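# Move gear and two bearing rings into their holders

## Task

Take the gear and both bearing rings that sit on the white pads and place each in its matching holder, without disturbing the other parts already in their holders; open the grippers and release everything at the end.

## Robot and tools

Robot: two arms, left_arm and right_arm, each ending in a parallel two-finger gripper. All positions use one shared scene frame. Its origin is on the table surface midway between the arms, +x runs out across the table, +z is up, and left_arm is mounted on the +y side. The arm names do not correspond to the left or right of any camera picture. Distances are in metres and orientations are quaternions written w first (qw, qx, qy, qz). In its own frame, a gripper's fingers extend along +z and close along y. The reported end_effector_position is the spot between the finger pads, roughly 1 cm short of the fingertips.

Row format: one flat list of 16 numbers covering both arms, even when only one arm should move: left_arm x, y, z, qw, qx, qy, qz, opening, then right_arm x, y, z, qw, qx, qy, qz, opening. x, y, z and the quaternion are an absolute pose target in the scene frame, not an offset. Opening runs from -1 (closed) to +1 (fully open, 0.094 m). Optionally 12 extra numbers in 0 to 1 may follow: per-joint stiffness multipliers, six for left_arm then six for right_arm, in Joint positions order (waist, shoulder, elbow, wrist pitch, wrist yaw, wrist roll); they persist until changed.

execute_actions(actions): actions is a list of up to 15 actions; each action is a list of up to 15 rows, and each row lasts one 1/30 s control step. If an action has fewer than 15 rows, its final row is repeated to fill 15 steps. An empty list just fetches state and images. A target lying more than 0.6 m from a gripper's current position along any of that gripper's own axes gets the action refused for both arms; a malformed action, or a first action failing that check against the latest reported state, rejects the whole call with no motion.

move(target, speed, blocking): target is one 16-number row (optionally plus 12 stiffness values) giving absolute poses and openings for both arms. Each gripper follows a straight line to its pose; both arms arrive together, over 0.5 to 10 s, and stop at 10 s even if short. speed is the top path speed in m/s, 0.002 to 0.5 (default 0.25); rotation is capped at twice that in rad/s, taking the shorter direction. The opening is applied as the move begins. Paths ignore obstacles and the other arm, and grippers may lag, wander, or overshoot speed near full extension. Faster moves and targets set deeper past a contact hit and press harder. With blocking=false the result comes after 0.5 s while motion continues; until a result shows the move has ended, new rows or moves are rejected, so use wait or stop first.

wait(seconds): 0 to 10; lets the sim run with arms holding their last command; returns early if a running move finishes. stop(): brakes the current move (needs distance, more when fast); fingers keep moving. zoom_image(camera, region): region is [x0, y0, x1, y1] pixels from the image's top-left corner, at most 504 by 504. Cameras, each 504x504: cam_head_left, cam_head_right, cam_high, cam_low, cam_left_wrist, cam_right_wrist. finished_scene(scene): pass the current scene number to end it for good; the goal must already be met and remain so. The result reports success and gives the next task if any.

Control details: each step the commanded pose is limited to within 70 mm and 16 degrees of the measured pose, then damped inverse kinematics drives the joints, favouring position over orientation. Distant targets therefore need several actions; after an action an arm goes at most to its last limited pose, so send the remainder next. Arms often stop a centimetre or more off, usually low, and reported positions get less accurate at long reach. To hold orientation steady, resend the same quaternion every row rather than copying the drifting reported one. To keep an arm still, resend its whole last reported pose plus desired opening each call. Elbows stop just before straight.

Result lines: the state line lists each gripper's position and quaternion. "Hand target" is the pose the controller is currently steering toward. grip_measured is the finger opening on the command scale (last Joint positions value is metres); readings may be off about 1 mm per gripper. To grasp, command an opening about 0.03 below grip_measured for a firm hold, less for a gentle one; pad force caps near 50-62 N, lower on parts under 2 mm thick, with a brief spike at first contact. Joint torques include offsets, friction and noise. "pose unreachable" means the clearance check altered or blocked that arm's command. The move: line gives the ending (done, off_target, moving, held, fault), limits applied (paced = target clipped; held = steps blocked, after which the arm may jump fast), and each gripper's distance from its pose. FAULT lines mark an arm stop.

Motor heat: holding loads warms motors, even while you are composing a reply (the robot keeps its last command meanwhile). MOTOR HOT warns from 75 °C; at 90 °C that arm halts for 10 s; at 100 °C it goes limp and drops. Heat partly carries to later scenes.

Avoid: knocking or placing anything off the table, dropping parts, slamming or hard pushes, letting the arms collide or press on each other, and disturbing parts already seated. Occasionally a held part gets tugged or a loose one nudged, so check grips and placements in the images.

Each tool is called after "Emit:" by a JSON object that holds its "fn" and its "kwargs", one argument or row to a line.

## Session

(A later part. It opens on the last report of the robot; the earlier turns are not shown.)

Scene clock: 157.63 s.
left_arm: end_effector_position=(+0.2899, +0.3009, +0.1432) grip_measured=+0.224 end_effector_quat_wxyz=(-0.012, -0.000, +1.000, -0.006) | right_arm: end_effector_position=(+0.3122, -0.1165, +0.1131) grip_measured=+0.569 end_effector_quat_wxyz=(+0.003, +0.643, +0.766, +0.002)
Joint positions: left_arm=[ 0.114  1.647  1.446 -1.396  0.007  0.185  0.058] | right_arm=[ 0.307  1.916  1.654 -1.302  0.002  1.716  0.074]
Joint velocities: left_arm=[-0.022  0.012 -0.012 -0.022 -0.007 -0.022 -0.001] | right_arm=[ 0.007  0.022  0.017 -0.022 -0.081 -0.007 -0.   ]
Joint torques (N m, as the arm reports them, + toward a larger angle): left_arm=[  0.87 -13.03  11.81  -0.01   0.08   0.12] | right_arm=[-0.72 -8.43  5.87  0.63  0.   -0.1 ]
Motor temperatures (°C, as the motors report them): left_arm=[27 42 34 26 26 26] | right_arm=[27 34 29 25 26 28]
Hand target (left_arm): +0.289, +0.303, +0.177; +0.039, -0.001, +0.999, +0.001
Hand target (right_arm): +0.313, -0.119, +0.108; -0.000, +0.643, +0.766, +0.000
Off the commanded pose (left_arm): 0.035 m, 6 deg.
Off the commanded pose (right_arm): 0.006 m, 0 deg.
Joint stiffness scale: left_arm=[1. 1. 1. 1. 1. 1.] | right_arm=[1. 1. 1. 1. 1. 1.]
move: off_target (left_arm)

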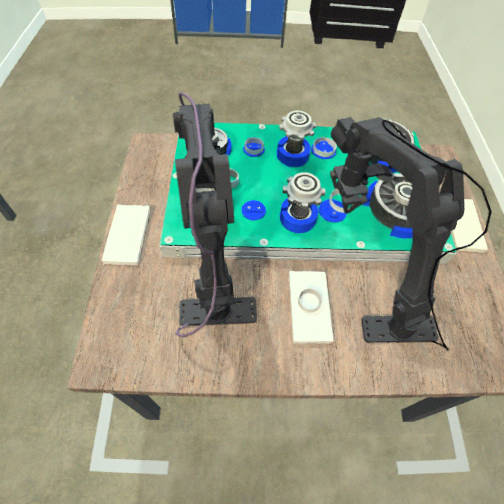

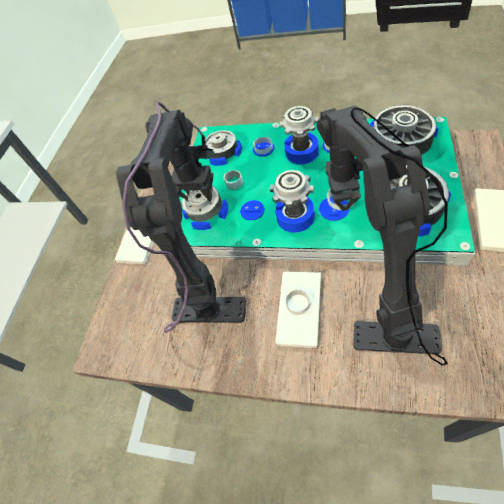

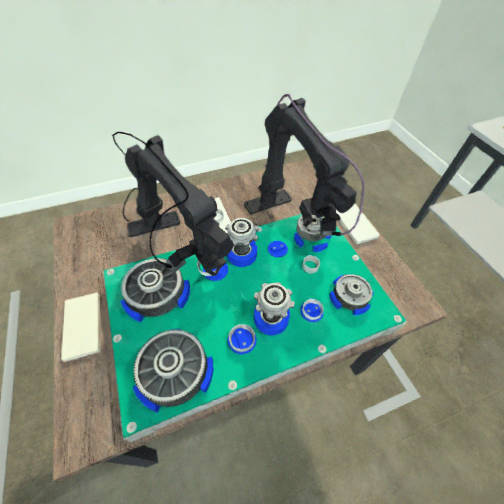

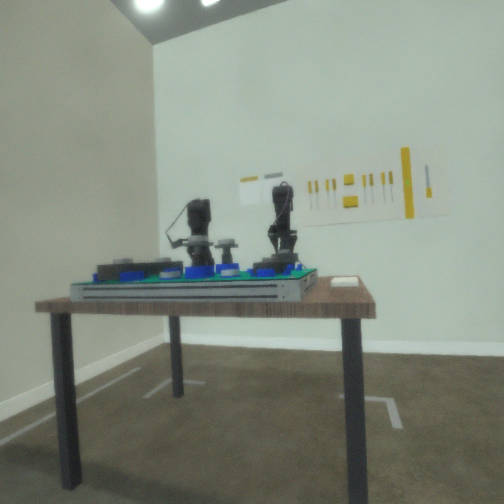

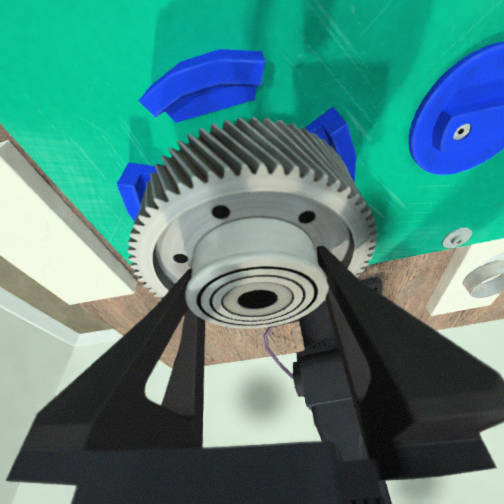

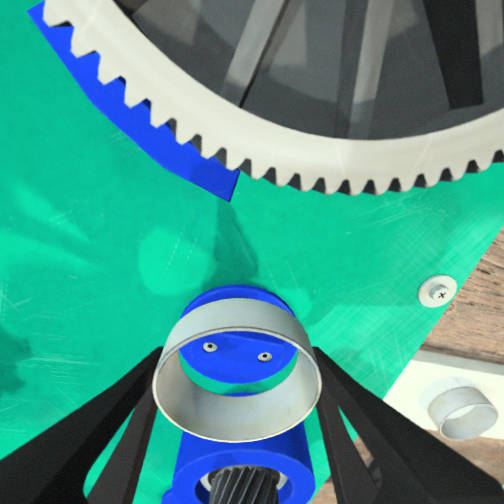

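Emit:
{"fn": "zoom_image", "kwargs": {
  "camera": "cam_right_wrist",
  "region": [130, 260, 350, 460]
}}

Emit:
{"fn": "zoom_image", "kwargs": {
  "camera": "cam_high",
  "region": [210, 290, 340, 370]
}}

Region (130, 260, 350, 460) of cam_right_wrist's 504x504 image, scaled by 2.291, with more detail than that image has; it fills the top 458 rows of this view, and the rest is white.

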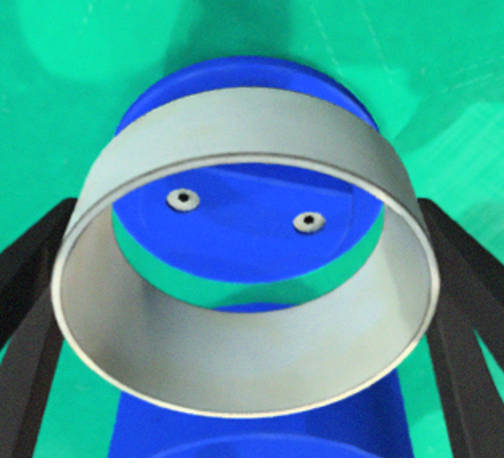

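Region (210, 290, 340, 370) of cam_high's 504x504 image, scaled by 3.877, with more detail than that image has; it fills the top 310 rows of this view, and the rest is white.

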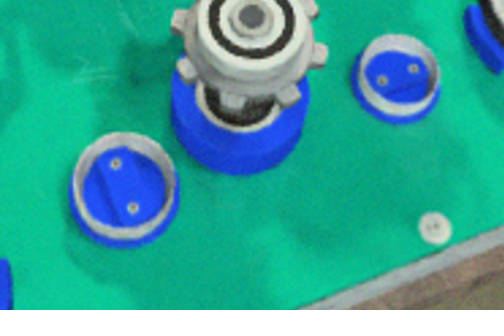

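Emit:
{"fn": "zoom_image", "kwargs": {
  "camera": "cam_head_left",
  "region": [290, 160, 390, 240]
}}

Emit:
{"fn": "zoom_image", "kwargs": {
  "camera": "cam_high",
  "region": [170, 230, 270, 300]
}}

Region (290, 160, 390, 240) of cam_head_left's 504x504 image, scaled by 5.040, with more detail than that image has; it fills the top 403 rows of this view, and the rest is white.

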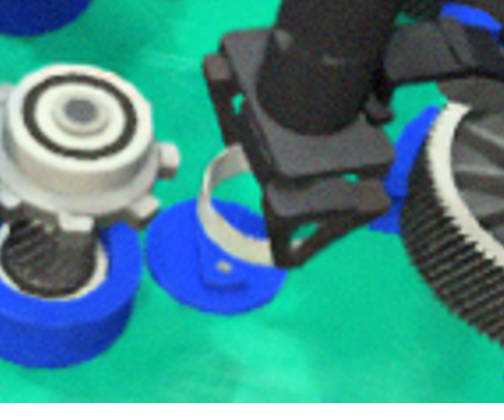

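Region (170, 230, 270, 300) of cam_high's 504x504 image, scaled by 5.040, with more detail than that image has; it fills the top 353 rows of this view, and the rest is white.

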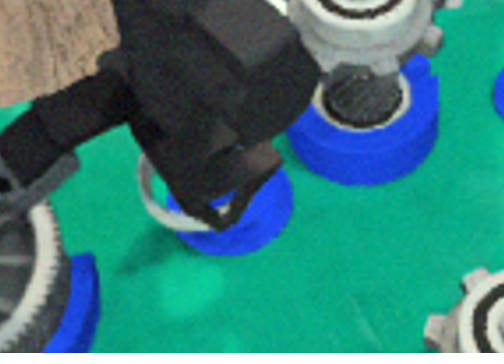

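Emit:
{"fn": "execute_actions", "kwargs": {
  "actions": [
    [
[0.289,0.302,0.177,0.035,0,0.999,0,0.19, 0.313,-0.117,0.108,0,0.6428,0.766,0,0.53],
[0.289,0.301,0.177,0.031,0,0.999,0,0.19, 0.313,-0.115,0.108,0,0.6428,0.766,0,0.53],
[0.290,0.300,0.177,0.027,0,0.999,0,0.19, 0.313,-0.113,0.108,0,0.6428,0.766,0,0.53],
[0.290,0.299,0.177,0.023,0,0.999,0,0.19, 0.313,-0.111,0.108,0,0.6428,0.766,0,0.53],
[0.290,0.298,0.177,0.019,0,1,0,0.19, 0.313,-0.109,0.108,0,0.6428,0.766,0,0.53],
[0.291,0.297,0.177,0.015,0,1,0,0.19, 0.312,-0.107,0.108,0,0.6428,0.766,0,0.53],
[0.291,0.296,0.177,0.011,0,1,0,0.19, 0.312,-0.105,0.108,0,0.6428,0.766,0,0.53],
[0.291,0.295,0.177,0.007,0,1,0,0.19, 0.312,-0.103,0.108,0,0.6428,0.766,0,0.53],
[0.292,0.294,0.177,0.003,0,1,0,0.19, 0.312,-0.101,0.108,0,0.6428,0.766,0,0.53],
[0.292,0.293,0.177,0,0,1,0,0.19, 0.312,-0.099,0.108,0,0.6428,0.766,0,0.53],
[0.292,0.293,0.177,0,0,1,0,0.19, 0.312,-0.097,0.108,0,0.6428,0.766,0,0.53],
[0.292,0.293,0.177,0,0,1,0,0.19, 0.312,-0.096,0.108,0,0.6428,0.766,0,0.53]
],
    [[0.292,0.293,0.177,0,0,1,0,0.19, 0.312,-0.096,0.108,0,0.6428,0.766,0,0.53]]
  ]
}}

Scene clock: 200.77 s.
left_arm: end_effector_position=(+0.2881, +0.2953, +0.1462) grip_measured=+0.224 end_effector_quat_wxyz=(-0.034, -0.001, +0.999, -0.005) | right_arm: end_effector_position=(+0.3061, -0.0999, +0.1028) grip_measured=+0.569 end_effector_quat_wxyz=(-0.005, +0.640, +0.768, -0.010)
Joint positions: left_arm=[ 0.09   1.677  1.488 -1.451 -0.001  0.16   0.058] | right_arm=[ 0.355  1.946  1.654 -1.302  0.     1.757  0.074]
Joint velocities: left_arm=[ 0.022  0.017 -0.022  0.037 -0.022  0.037 -0.001] | right_arm=[-0.007 -0.007  0.032 -0.007 -0.066 -0.007  0.001]
Joint torques (N m, as the arm reports them, + toward a larger angle): left_arm=[ -0.47 -10.09  14.47  -0.3    0.03  -0.01] | right_arm=[ 0.32 -8.78  8.58  0.53  0.03  0.11]
Motor temperatures (°C, as the motors report them): left_arm=[27 42 35 26 26 26] | right_arm=[27 35 29 25 26 28]
Hand target (left_arm): +0.291, +0.293, +0.176; +0.001, -0.000, +1.000, -0.000
Hand target (right_arm): +0.312, -0.096, +0.108; +0.000, +0.643, +0.766, -0.000
Off the commanded pose (left_arm): 0.031 m, 4 deg.
Off the commanded pose (right_arm): 0.009 m, 1 deg.
Joint stiffness scale: left_arm=[1. 1. 1. 1. 1. 1.] | right_arm=[1. 1. 1. 1. 1. 1.]

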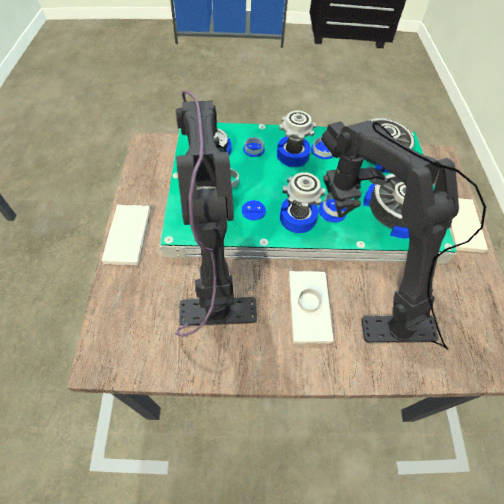

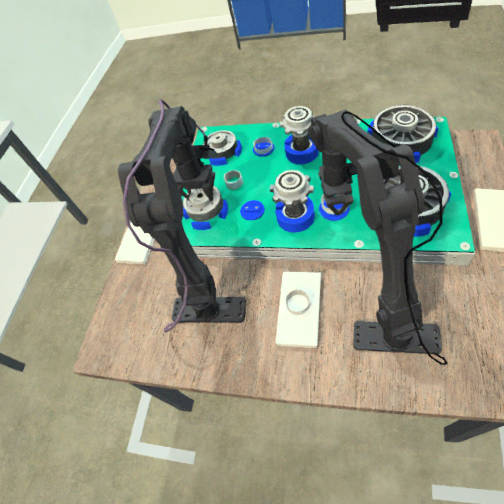

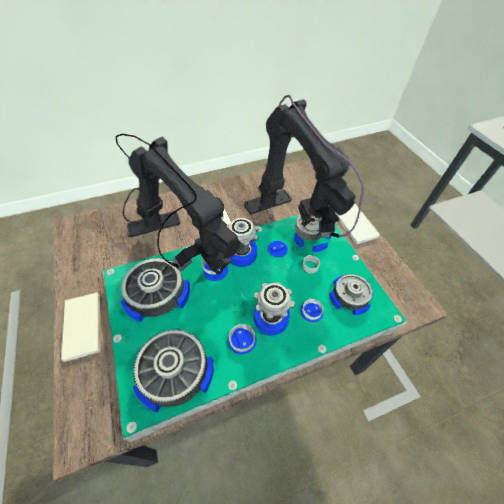

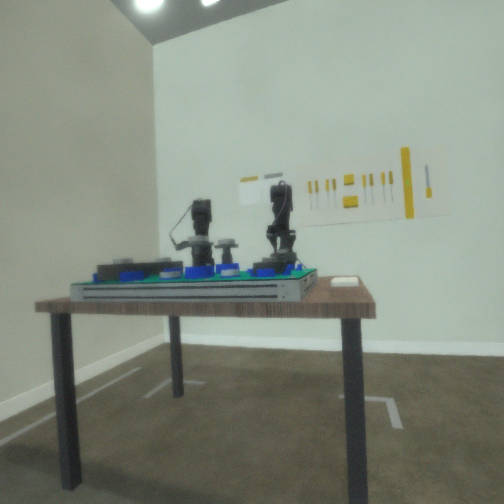

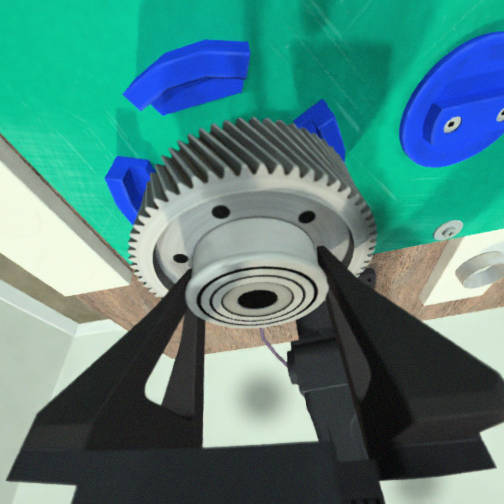

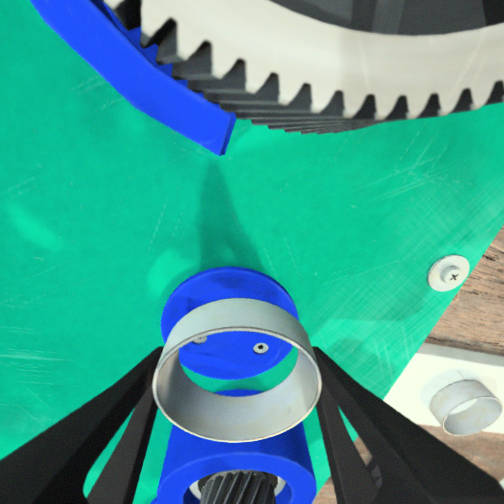

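Emit:
{"fn": "execute_actions", "kwargs": {
  "actions": [
    [
[0.294,0.293,0.177,0,0,1,0,0.19, 0.313,-0.096,0.108,0,0.6428,0.766,0,0.53],
[0.296,0.293,0.177,0,0,1,0,0.19, 0.314,-0.096,0.109,0,0.6428,0.766,0,0.53],
[0.298,0.293,0.177,0,0,1,0,0.19, 0.315,-0.096,0.109,0,0.6428,0.766,0,0.53],
[0.300,0.293,0.177,0,0,1,0,0.19, 0.316,-0.096,0.110,0,0.6428,0.766,0,0.53],
[0.302,0.293,0.177,0,0,1,0,0.19, 0.318,-0.096,0.110,0,0.6428,0.766,0,0.53]
],
    [[0.302,0.293,0.177,0,0,1,0,0.19, 0.318,-0.096,0.110,0,0.6428,0.766,0,0.53]]
  ]
}}

Scene clock: 206.60 s.
left_arm: end_effector_position=(+0.2978, +0.2969, +0.1451) grip_measured=+0.224 end_effector_quat_wxyz=(-0.037, -0.003, +0.999, -0.005) | right_arm: end_effector_position=(+0.3143, -0.0967, +0.1053) grip_measured=+0.569 end_effector_quat_wxyz=(-0.001, +0.641, +0.768, -0.003)
Joint positions: left_arm=[ 0.09   1.72   1.531 -1.457 -0.001  0.155  0.058] | right_arm=[ 0.355  1.964  1.689 -1.303  0.     1.758  0.074]
Joint velocities: left_arm=[-0.002 -0.002 -0.002  0.022 -0.037  0.007  0.   ] | right_arm=[-0.002 -0.002 -0.012 -0.007 -0.037  0.037 -0.001]
Joint torques (N m, as the arm reports them, + toward a larger angle): left_arm=[ -0.8  -10.86  14.29  -0.29   0.04  -0.04] | right_arm=[-0.16 -8.74  8.84  0.43  0.02  0.03]
Motor temperatures (°C, as the motors report them): left_arm=[27 41 36 26 26 26] | right_arm=[27 35 30 25 26 28]
Hand target (left_arm): +0.301, +0.293, +0.176; +0.000, -0.000, +1.000, -0.000
Hand target (right_arm): +0.318, -0.096, +0.110; +0.000, +0.643, +0.766, +0.000
Off the commanded pose (left_arm): 0.032 m, 4 deg.
Off the commanded pose (right_arm): 0.006 m, 1 deg.
Joint stiffness scale: left_arm=[1. 1. 1. 1. 1. 1.] | right_arm=[1. 1. 1. 1. 1. 1.]

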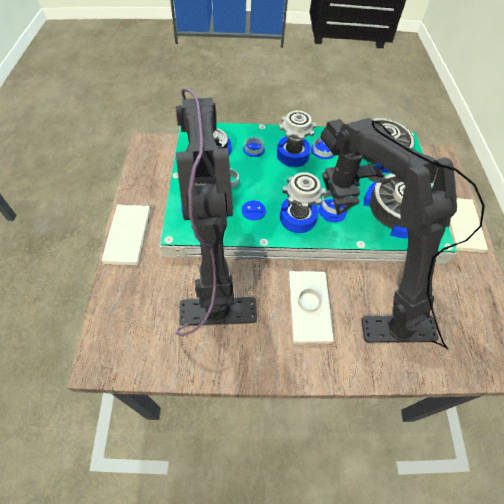

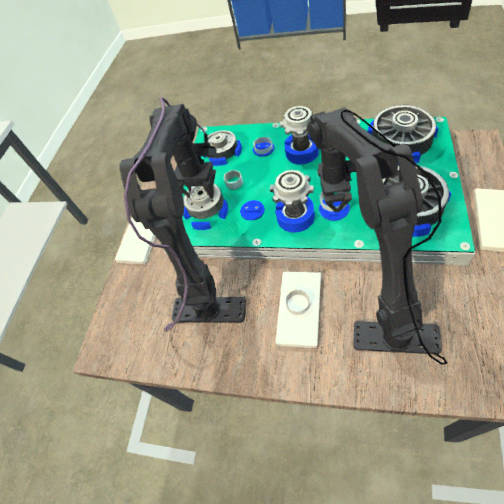

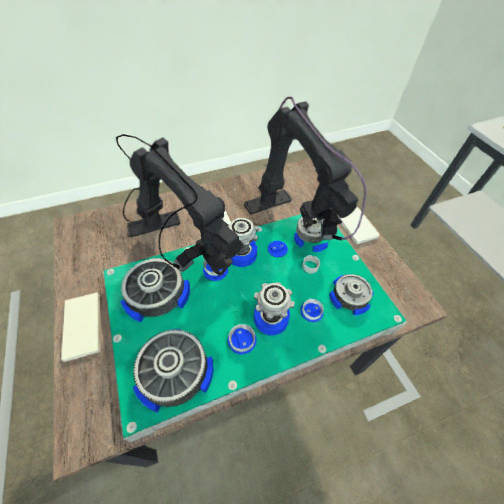

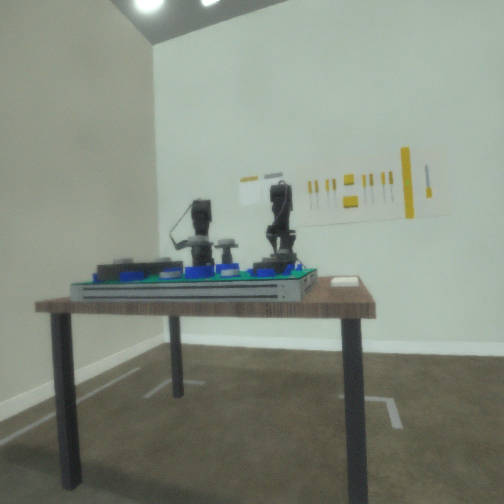

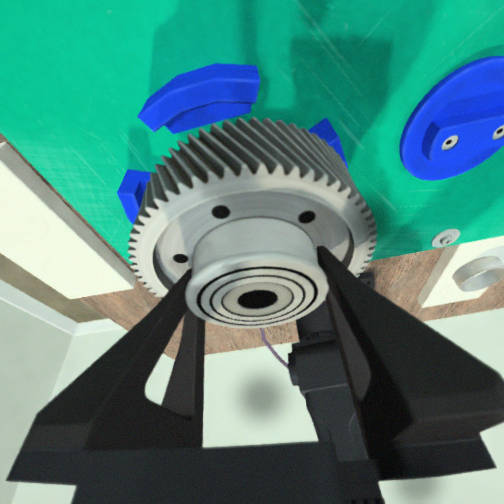

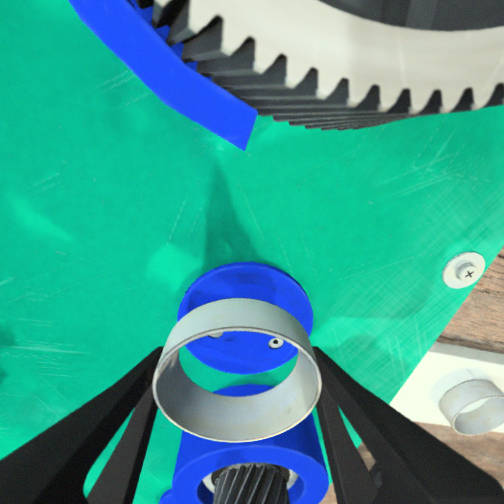

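Emit:
{"fn": "zoom_image", "kwargs": {
  "camera": "cam_high",
  "region": [270, 200, 360, 275]
}}

Emit:
{"fn": "zoom_image", "kwargs": {
  "camera": "cam_head_right",
  "region": [170, 160, 260, 240]
}}

Emit:
{"fn": "zoom_image", "kwargs": {
  "camera": "cam_head_left",
  "region": [290, 160, 390, 240]
}}

Emit:
{"fn": "zoom_image", "kwargs": {
  "camera": "cam_right_wrist",
  "region": [130, 240, 350, 460]
}}

Region (270, 200, 360, 275) of cam_high's 504x504 image, scaled by 5.600, with more detail than that image has.

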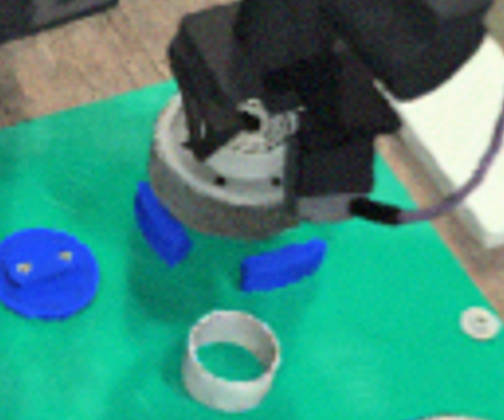

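Region (170, 160, 260, 240) of cam_head_right's 504x504 image, scaled by 5.600, with more detail than that image has.

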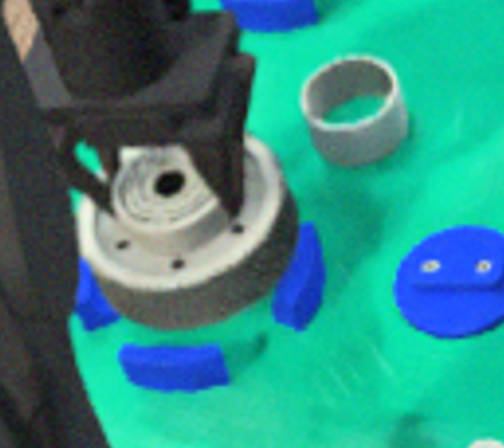

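Region (290, 160, 390, 240) of cam_head_left's 504x504 image, scaled by 5.040, with more detail than that image has; it fills the top 403 rows of this view, and the rest is white.

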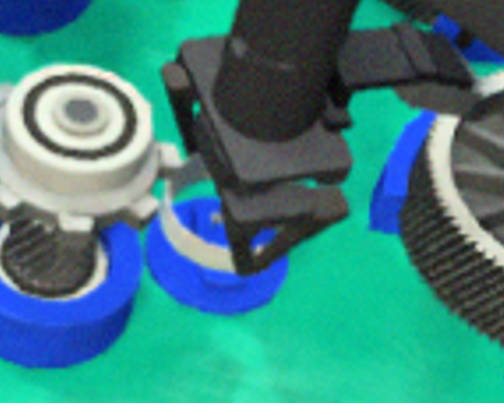

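Region (130, 240, 350, 460) of cam_right_wrist's 504x504 image, scaled by 2.291, with more detail than that image has.

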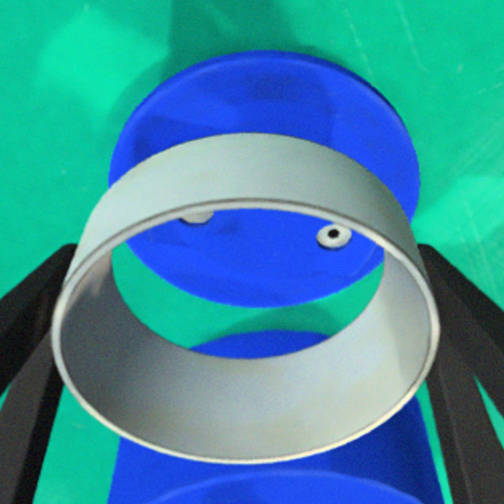

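Emit:
{"fn": "execute_actions", "kwargs": {
  "actions": [
    [
[0.301,0.292,0.175,0,0,1,0,0.19, 0.317,-0.096,0.109,0,0.6428,0.766,0,0.53],
[0.301,0.292,0.173,0,0,1,0,0.19, 0.316,-0.096,0.108,0,0.6428,0.766,0,0.53],
[0.301,0.292,0.171,0,0,1,0,0.19, 0.315,-0.096,0.107,0,0.6428,0.766,0,0.53],
[0.301,0.292,0.169,0,0,1,0,0.19, 0.314,-0.096,0.106,0,0.6428,0.766,0,0.53],
[0.300,0.292,0.167,0,0,1,0,0.19, 0.313,-0.096,0.105,0,0.6428,0.766,0,0.53],
[0.300,0.292,0.165,0,0,1,0,0.19, 0.312,-0.096,0.104,0,0.6428,0.766,0,0.53],
[0.300,0.292,0.163,0,0,1,0,0.19, 0.311,-0.096,0.103,0,0.6428,0.766,0,0.53],
[0.300,0.292,0.161,0,0,1,0,0.19, 0.310,-0.096,0.102,0,0.6428,0.766,0,0.53],
[0.299,0.292,0.159,0,0,1,0,0.19, 0.310,-0.096,0.100,0,0.6428,0.766,0,0.53],
[0.299,0.292,0.157,0,0,1,0,0.19, 0.310,-0.096,0.098,0,0.6428,0.766,0,0.53]
],
    [[0.299,0.292,0.157,0,0,1,0,0.19, 0.310,-0.096,0.098,0,0.6428,0.766,0,0.53]]
  ]
}}

Scene clock: 218.23 s.
left_arm: end_effector_position=(+0.2958, +0.2955, +0.1303) grip_measured=+0.224 end_effector_quat_wxyz=(-0.041, -0.003, +0.999, -0.006) | right_arm: end_effector_position=(+0.3106, -0.0981, +0.0936) grip_measured=+0.569 end_effector_quat_wxyz=(-0.005, +0.641, +0.767, -0.009)
Joint positions: left_arm=[ 0.087  1.72   1.472 -1.407 -0.001  0.152  0.058] | right_arm=[ 0.355  1.964  1.643 -1.269  0.     1.76   0.074]
Joint velocities: left_arm=[ 0.012  0.032 -0.022  0.022  0.007 -0.037 -0.001] | right_arm=[-0.002  0.012  0.002 -0.125  0.022 -0.007 -0.   ]
Joint torques (N m, as the arm reports them, + toward a larger angle): left_arm=[ -0.79 -12.33  10.44  -0.03   0.01  -0.04] | right_arm=[  0.51 -10.4    5.91   0.61   0.03   0.09]
Motor temperatures (°C, as the motors report them): left_arm=[27 41 37 26 26 26] | right_arm=[27 35 30 25 26 28]
Hand target (left_arm): +0.298, +0.292, +0.156; +0.000, -0.000, +1.000, -0.000
Hand target (right_arm): +0.310, -0.096, +0.098; +0.000, +0.643, +0.766, -0.000
Off the commanded pose (left_arm): 0.027 m, 5 deg.
Off the commanded pose (right_arm): 0.005 m, 1 deg.
Joint stiffness scale: left_arm=[1. 1. 1. 1. 1. 1.] | right_arm=[1. 1. 1. 1. 1. 1.]

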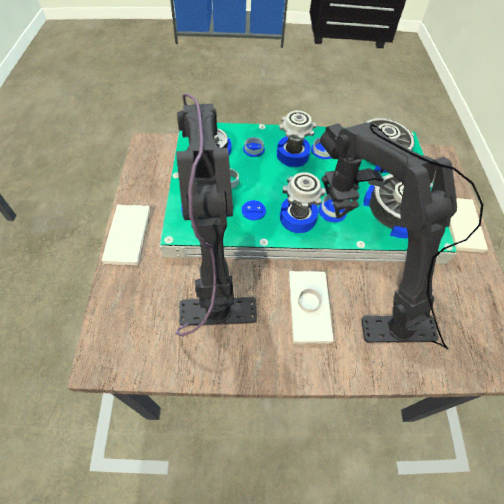

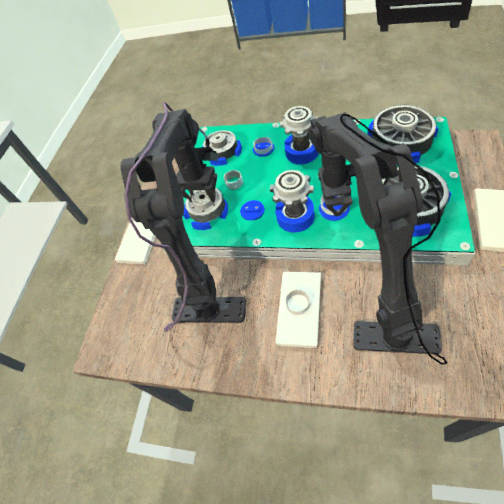

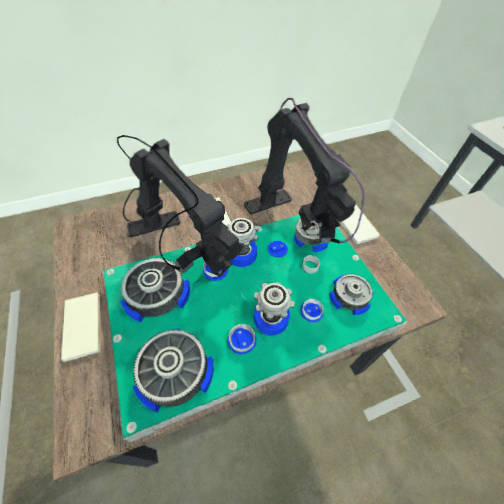

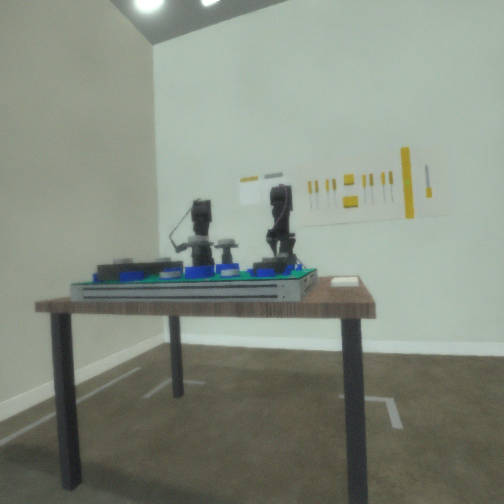

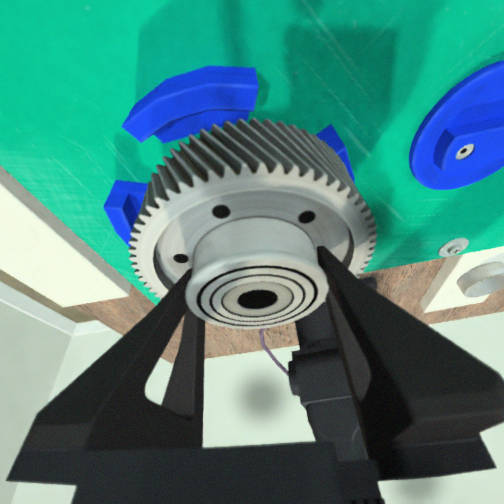

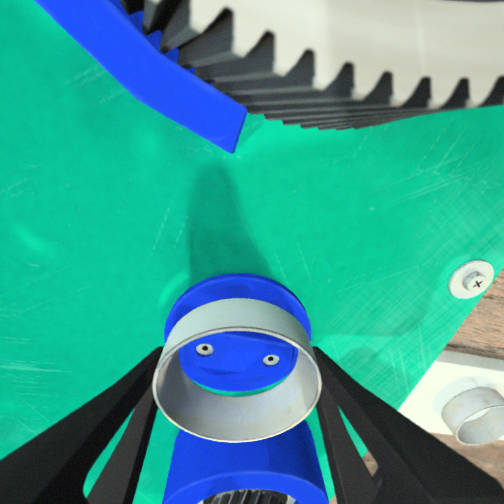

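Emit:
{"fn": "zoom_image", "kwargs": {
  "camera": "cam_high",
  "region": [270, 200, 360, 275]
}}

Emit:
{"fn": "zoom_image", "kwargs": {
  "camera": "cam_head_right",
  "region": [170, 160, 260, 240]
}}

Emit:
{"fn": "zoom_image", "kwargs": {
  "camera": "cam_right_wrist",
  "region": [130, 240, 350, 460]
}}

Region (270, 200, 360, 275) of cam_high's 504x504 image, scaled by 5.600, with more detail than that image has.

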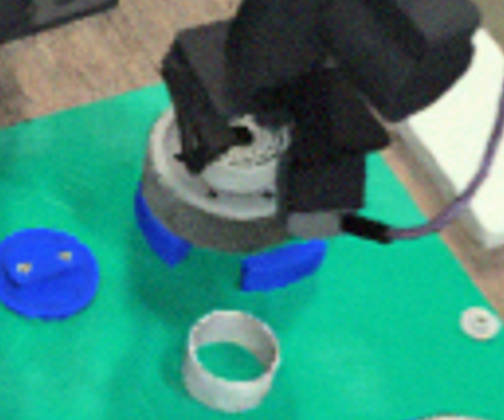

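Region (170, 160, 260, 240) of cam_head_right's 504x504 image, scaled by 5.600, with more detail than that image has.

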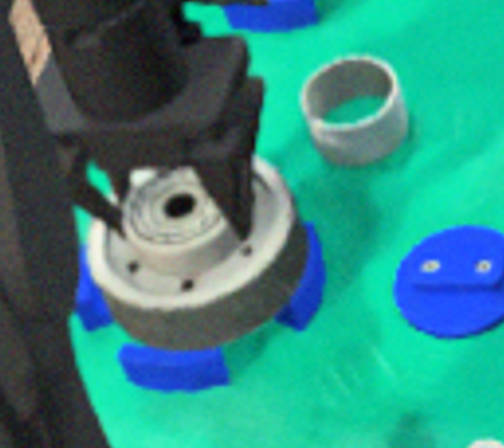

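Region (130, 240, 350, 460) of cam_right_wrist's 504x504 image, scaled by 2.291, with more detail than that image has.

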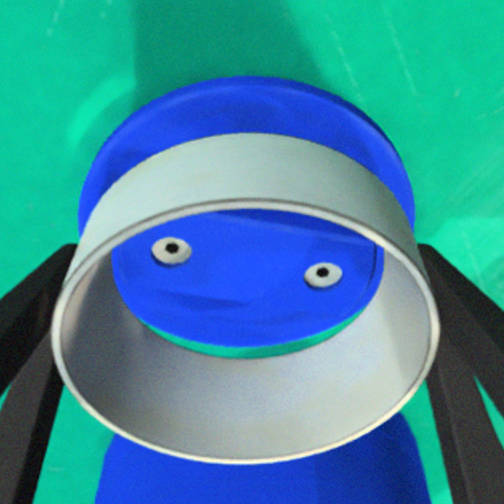

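Emit:
{"fn": "execute_actions", "kwargs": {
  "actions": [
    [
[0.299,0.294,0.157,0,0,1,0,0.19, 0.310,-0.096,0.097,0,0.6428,0.766,0,0.53],
[0.299,0.296,0.157,0,0,1,0,0.19, 0.310,-0.096,0.096,0,0.6428,0.766,0,0.53],
[0.299,0.298,0.157,0,0,1,0,0.19, 0.310,-0.096,0.095,0,0.6428,0.766,0,0.53],
[0.299,0.300,0.157,0,0,1,0,0.19, 0.310,-0.096,0.094,0,0.6428,0.766,0,0.53],
[0.299,0.301,0.157,0,0,1,0,0.19, 0.310,-0.096,0.093,0,0.6428,0.766,0,0.53],
[0.299,0.301,0.157,0,0,1,0,0.19, 0.310,-0.096,0.092,0,0.6428,0.766,0,0.53],
[0.299,0.301,0.157,0,0,1,0,0.19, 0.310,-0.096,0.091,0,0.6428,0.766,0,0.53],
[0.299,0.301,0.157,0,0,1,0,0.19, 0.310,-0.096,0.090,0,0.6428,0.766,0,0.53],
[0.299,0.301,0.157,0,0,1,0,0.19, 0.310,-0.096,0.089,0,0.6428,0.766,0,0.53],
[0.299,0.301,0.157,0,0,1,0,0.19, 0.310,-0.096,0.088,0,0.6428,0.766,0,0.53],
[0.299,0.301,0.157,0,0,1,0,0.19, 0.310,-0.096,0.087,0,0.6428,0.766,0,0.53],
[0.299,0.301,0.157,0,0,1,0,0.19, 0.310,-0.096,0.086,0,0.6428,0.766,0,0.53],
[0.299,0.301,0.157,0,0,1,0,0.19, 0.310,-0.096,0.085,0,0.6428,0.766,0,0.53]
],
    [[0.299,0.301,0.157,0,0,1,0,0.19, 0.310,-0.096,0.085,0,0.6428,0.766,0,0.53]]
  ]
}}

Scene clock: 231.40 s.
left_arm: end_effector_position=(+0.2958, +0.2964, +0.1303) grip_measured=+0.224 end_effector_quat_wxyz=(-0.041, +0.001, +0.999, -0.007) | right_arm: end_effector_position=(+0.3111, -0.0978, +0.0829) grip_measured=+0.569 end_effector_quat_wxyz=(-0.003, +0.641, +0.767, -0.006)
Joint positions: left_arm=[ 0.091  1.72   1.472 -1.407 -0.     0.164  0.058] | right_arm=[ 0.355  1.964  1.6   -1.22   0.     1.76   0.074]
Joint velocities: left_arm=[-0.007  0.012 -0.017 -0.007  0.022  0.022  0.   ] | right_arm=[ 0.007 -0.007 -0.012 -0.066 -0.037 -0.081  0.001]
Joint torques (N m, as the arm reports them, + toward a larger angle): left_arm=[  0.85 -11.91  10.93  -0.04  -0.04   0.16] | right_arm=[  0.52 -10.09   5.72   0.61   0.03   0.09]
Motor temperatures (°C, as the motors report them): left_arm=[27 42 36 26 26 26] | right_arm=[27 36 30 25 26 28]
Hand target (left_arm): +0.298, +0.301, +0.156; -0.000, -0.001, +1.000, +0.001
Hand target (right_arm): +0.310, -0.096, +0.085; -0.000, +0.643, +0.766, -0.000
Off the commanded pose (left_arm): 0.027 m, 5 deg.
Off the commanded pose (right_arm): 0.003 m, 1 deg.
Joint stiffness scale: left_arm=[1. 1. 1. 1. 1. 1.] | right_arm=[1. 1. 1. 1. 1. 1.]

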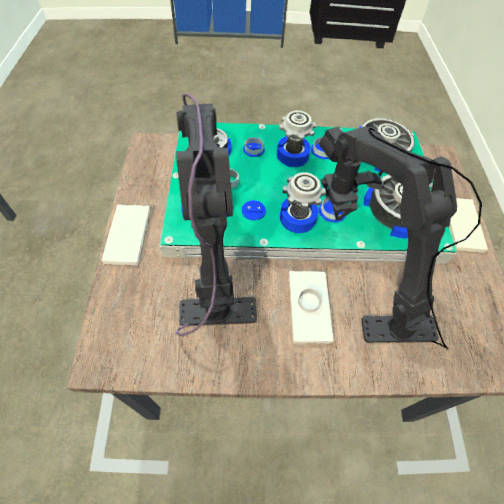

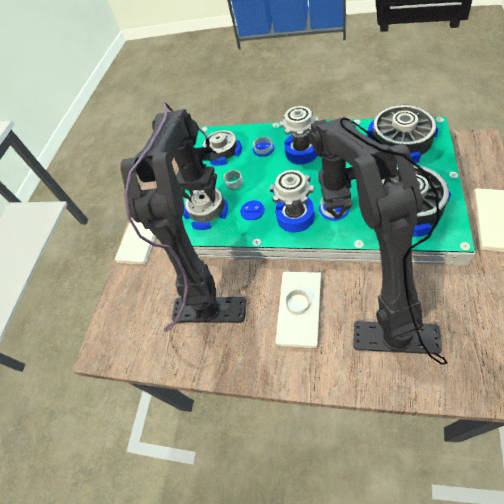

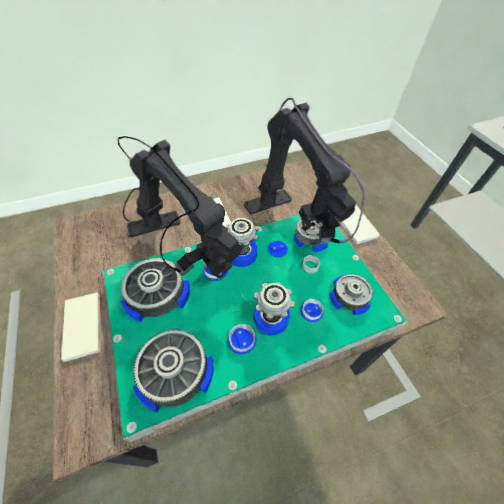

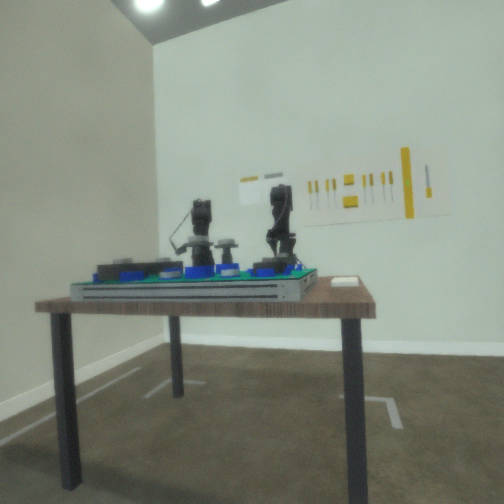

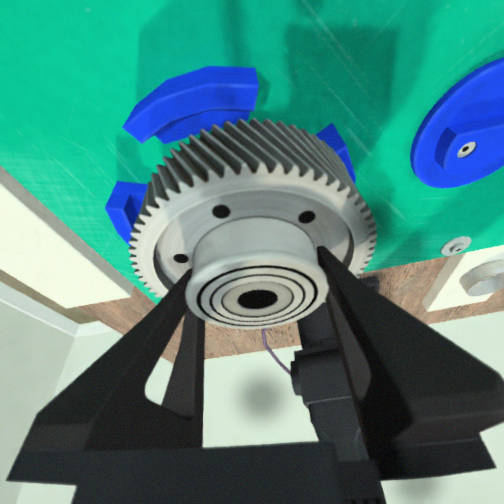

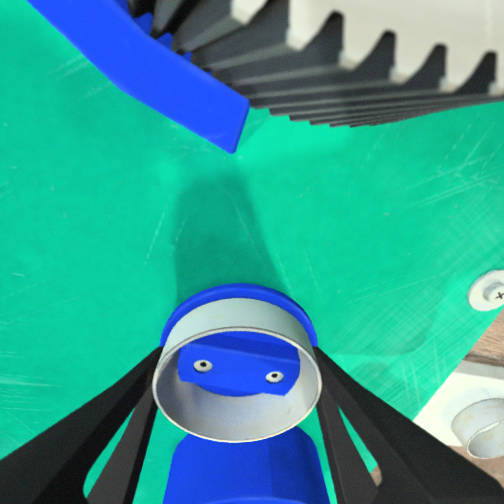

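Emit:
{"fn": "zoom_image", "kwargs": {
  "camera": "cam_right_wrist",
  "region": [130, 240, 350, 460]
}}

Emit:
{"fn": "zoom_image", "kwargs": {
  "camera": "cam_head_left",
  "region": [290, 160, 390, 240]
}}

Region (130, 240, 350, 460) of cam_right_wrist's 504x504 image, scaled by 2.291, with more detail than that image has.

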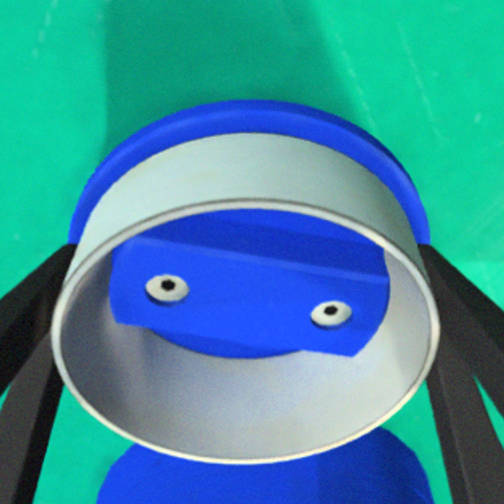

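Region (290, 160, 390, 240) of cam_head_left's 504x504 image, scaled by 5.040, with more detail than that image has; it fills the top 403 rows of this view, and the rest is white.

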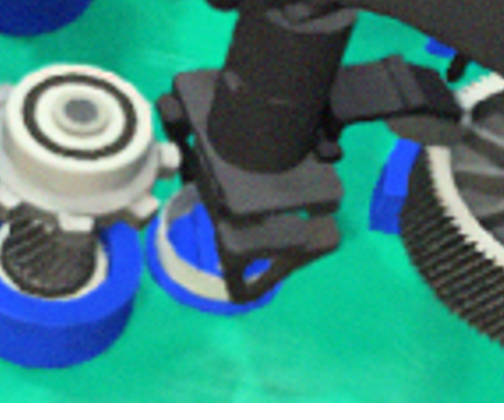

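Emit:
{"fn": "execute_actions", "kwargs": {
  "actions": [
    [
[0.299,0.302,0.156,0,0,1,0,0.19, 0.310,-0.096,0.084,0,0.6428,0.766,0,0.53],
[0.299,0.303,0.155,0,0,1,0,0.19, 0.310,-0.096,0.083,0,0.6428,0.766,0,0.53],
[0.299,0.303,0.153,0,0,1,0,0.19, 0.310,-0.096,0.082,0,0.6428,0.766,0,0.53],
[0.299,0.303,0.151,0,0,1,0,0.19, 0.310,-0.096,0.081,0,0.6428,0.766,0,0.53],
[0.299,0.303,0.149,0,0,1,0,0.19, 0.310,-0.096,0.080,0,0.6428,0.766,0,0.53],
[0.299,0.303,0.147,0,0,1,0,0.19, 0.310,-0.096,0.079,0,0.6428,0.766,0,0.53],
[0.299,0.303,0.145,0,0,1,0,0.19, 0.310,-0.096,0.079,0,0.6428,0.766,0,0.53],
[0.299,0.303,0.143,0,0,1,0,0.19, 0.310,-0.096,0.079,0,0.6428,0.766,0,0.53],
[0.299,0.303,0.141,0,0,1,0,0.19, 0.310,-0.096,0.079,0,0.6428,0.766,0,0.53],
[0.299,0.303,0.139,0,0,1,0,0.19, 0.310,-0.096,0.079,0,0.6428,0.766,0,0.53]
],
    [[0.299,0.303,0.139,0,0,1,0,0.19, 0.310,-0.096,0.079,0,0.6428,0.766,0,0.53]]
  ]
}}

Scene clock: 239.20 s.
left_arm: end_effector_position=(+0.2963, +0.2975, +0.1292) grip_measured=+0.224 end_effector_quat_wxyz=(-0.027, +0.002, +1.000, -0.009) | right_arm: end_effector_position=(+0.3112, -0.0975, +0.0816) grip_measured=+0.569 end_effector_quat_wxyz=(-0.004, +0.642, +0.767, -0.004)
Joint positions: left_arm=[ 0.099  1.697  1.444 -1.375  0.008  0.174  0.058] | right_arm=[ 0.355  1.964  1.595 -1.213 -0.002  1.76   0.074]
Joint velocities: left_arm=[-0.007 -0.017  0.017 -0.037  0.037 -0.037 -0.   ] | right_arm=[ 0.012  0.002  0.012  0.081 -0.066 -0.051 -0.001]
Joint torques (N m, as the arm reports them, + toward a larger angle): left_arm=[ 0.85 -9.95  7.15  0.33 -0.1   0.1 ] | right_arm=[ 0.52 -9.86  4.71  0.74  0.04  0.09]
Motor temperatures (°C, as the motors report them): left_arm=[27 42 36 26 26 26] | right_arm=[27 37 29 25 26 28]
Hand target (left_arm): +0.299, +0.303, +0.139; -0.000, -0.000, +1.000, +0.000
Hand target (right_arm): +0.310, -0.096, +0.079; -0.000, +0.643, +0.766, -0.000
Off the commanded pose (left_arm): 0.012 m, 3 deg.
Off the commanded pose (right_arm): 0.003 m, 1 deg.
Joint stiffness scale: left_arm=[1. 1. 1. 1. 1. 1.] | right_arm=[1. 1. 1. 1. 1. 1.]

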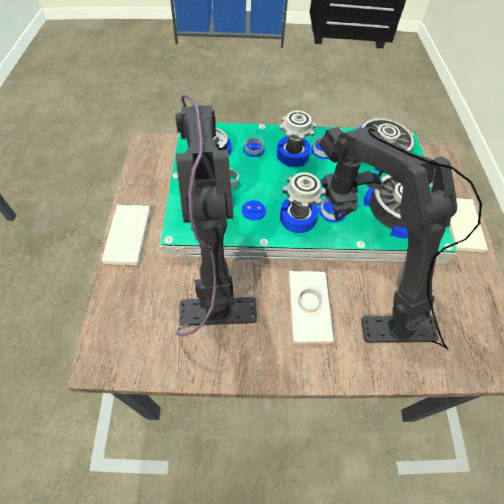

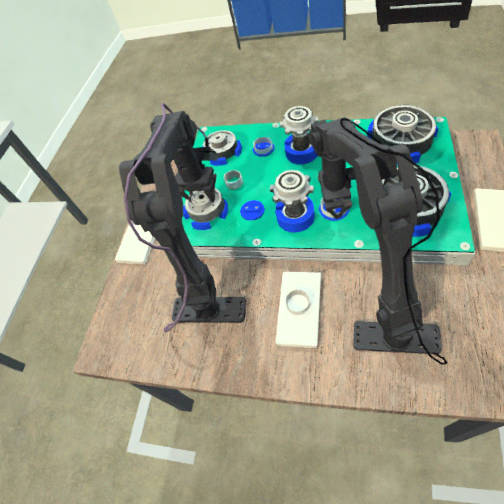

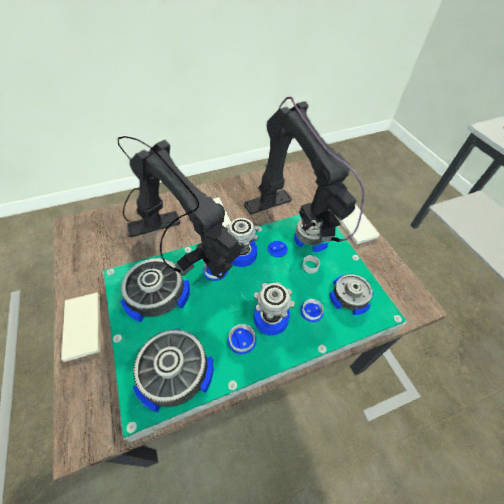

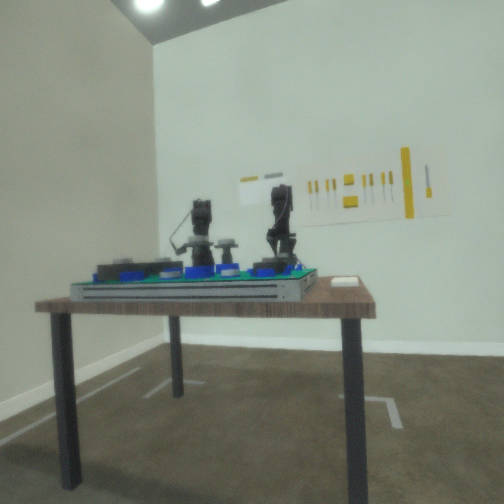

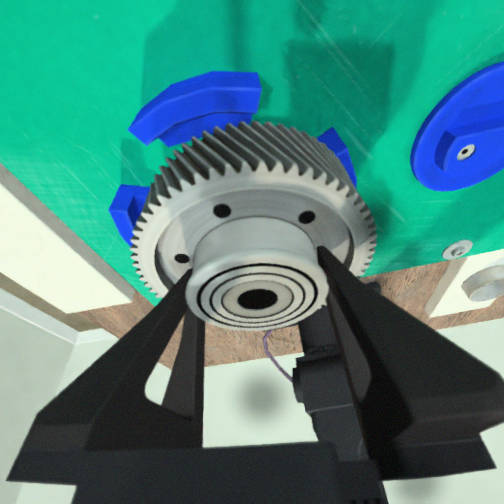

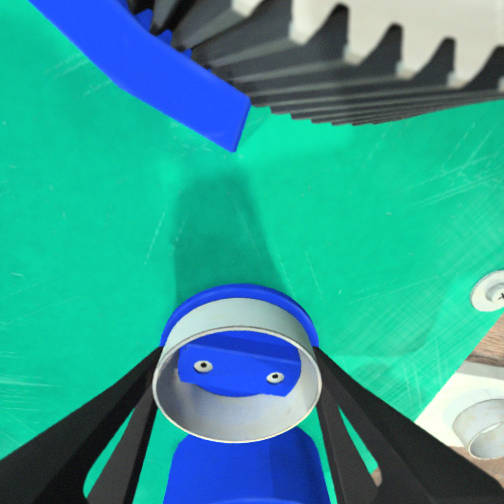

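Emit:
{"fn": "zoom_image", "kwargs": {
  "camera": "cam_high",
  "region": [270, 200, 360, 275]
}}

Emit:
{"fn": "zoom_image", "kwargs": {
  "camera": "cam_head_right",
  "region": [170, 160, 260, 240]
}}

Emit:
{"fn": "zoom_image", "kwargs": {
  "camera": "cam_left_wrist",
  "region": [90, 50, 400, 300]
}}

Region (270, 200, 360, 275) of cam_high's 504x504 image, scaled by 5.600, with more detail than that image has.

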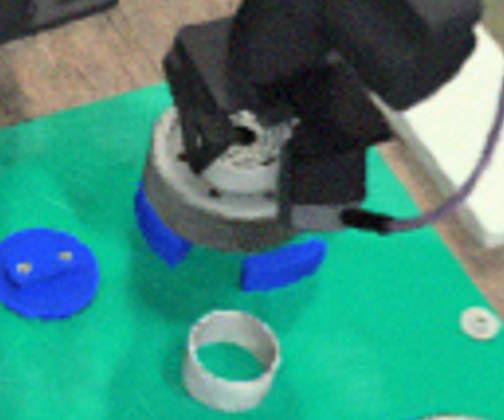

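Region (170, 160, 260, 240) of cam_head_right's 504x504 image, scaled by 5.600, with more detail than that image has.

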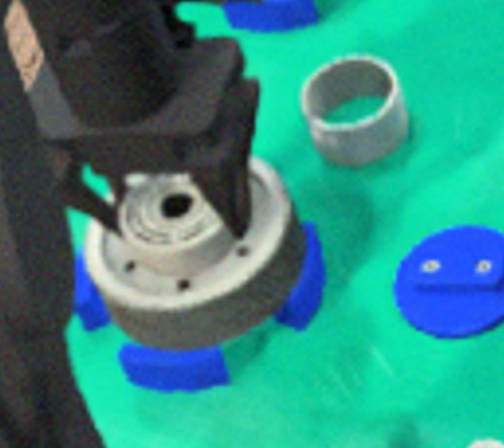

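Region (90, 50, 400, 300) of cam_left_wrist's 504x504 image, scaled by 1.626, with more detail than that image has; it fills the top 406 rows of this view, and the rest is white.

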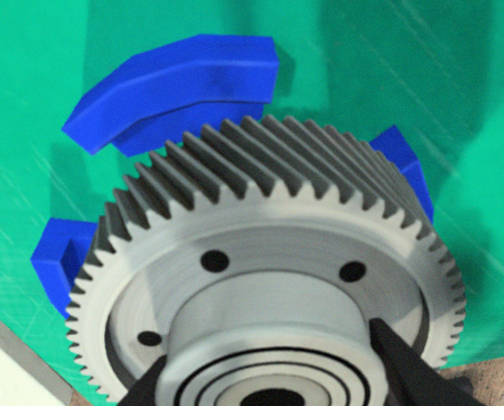

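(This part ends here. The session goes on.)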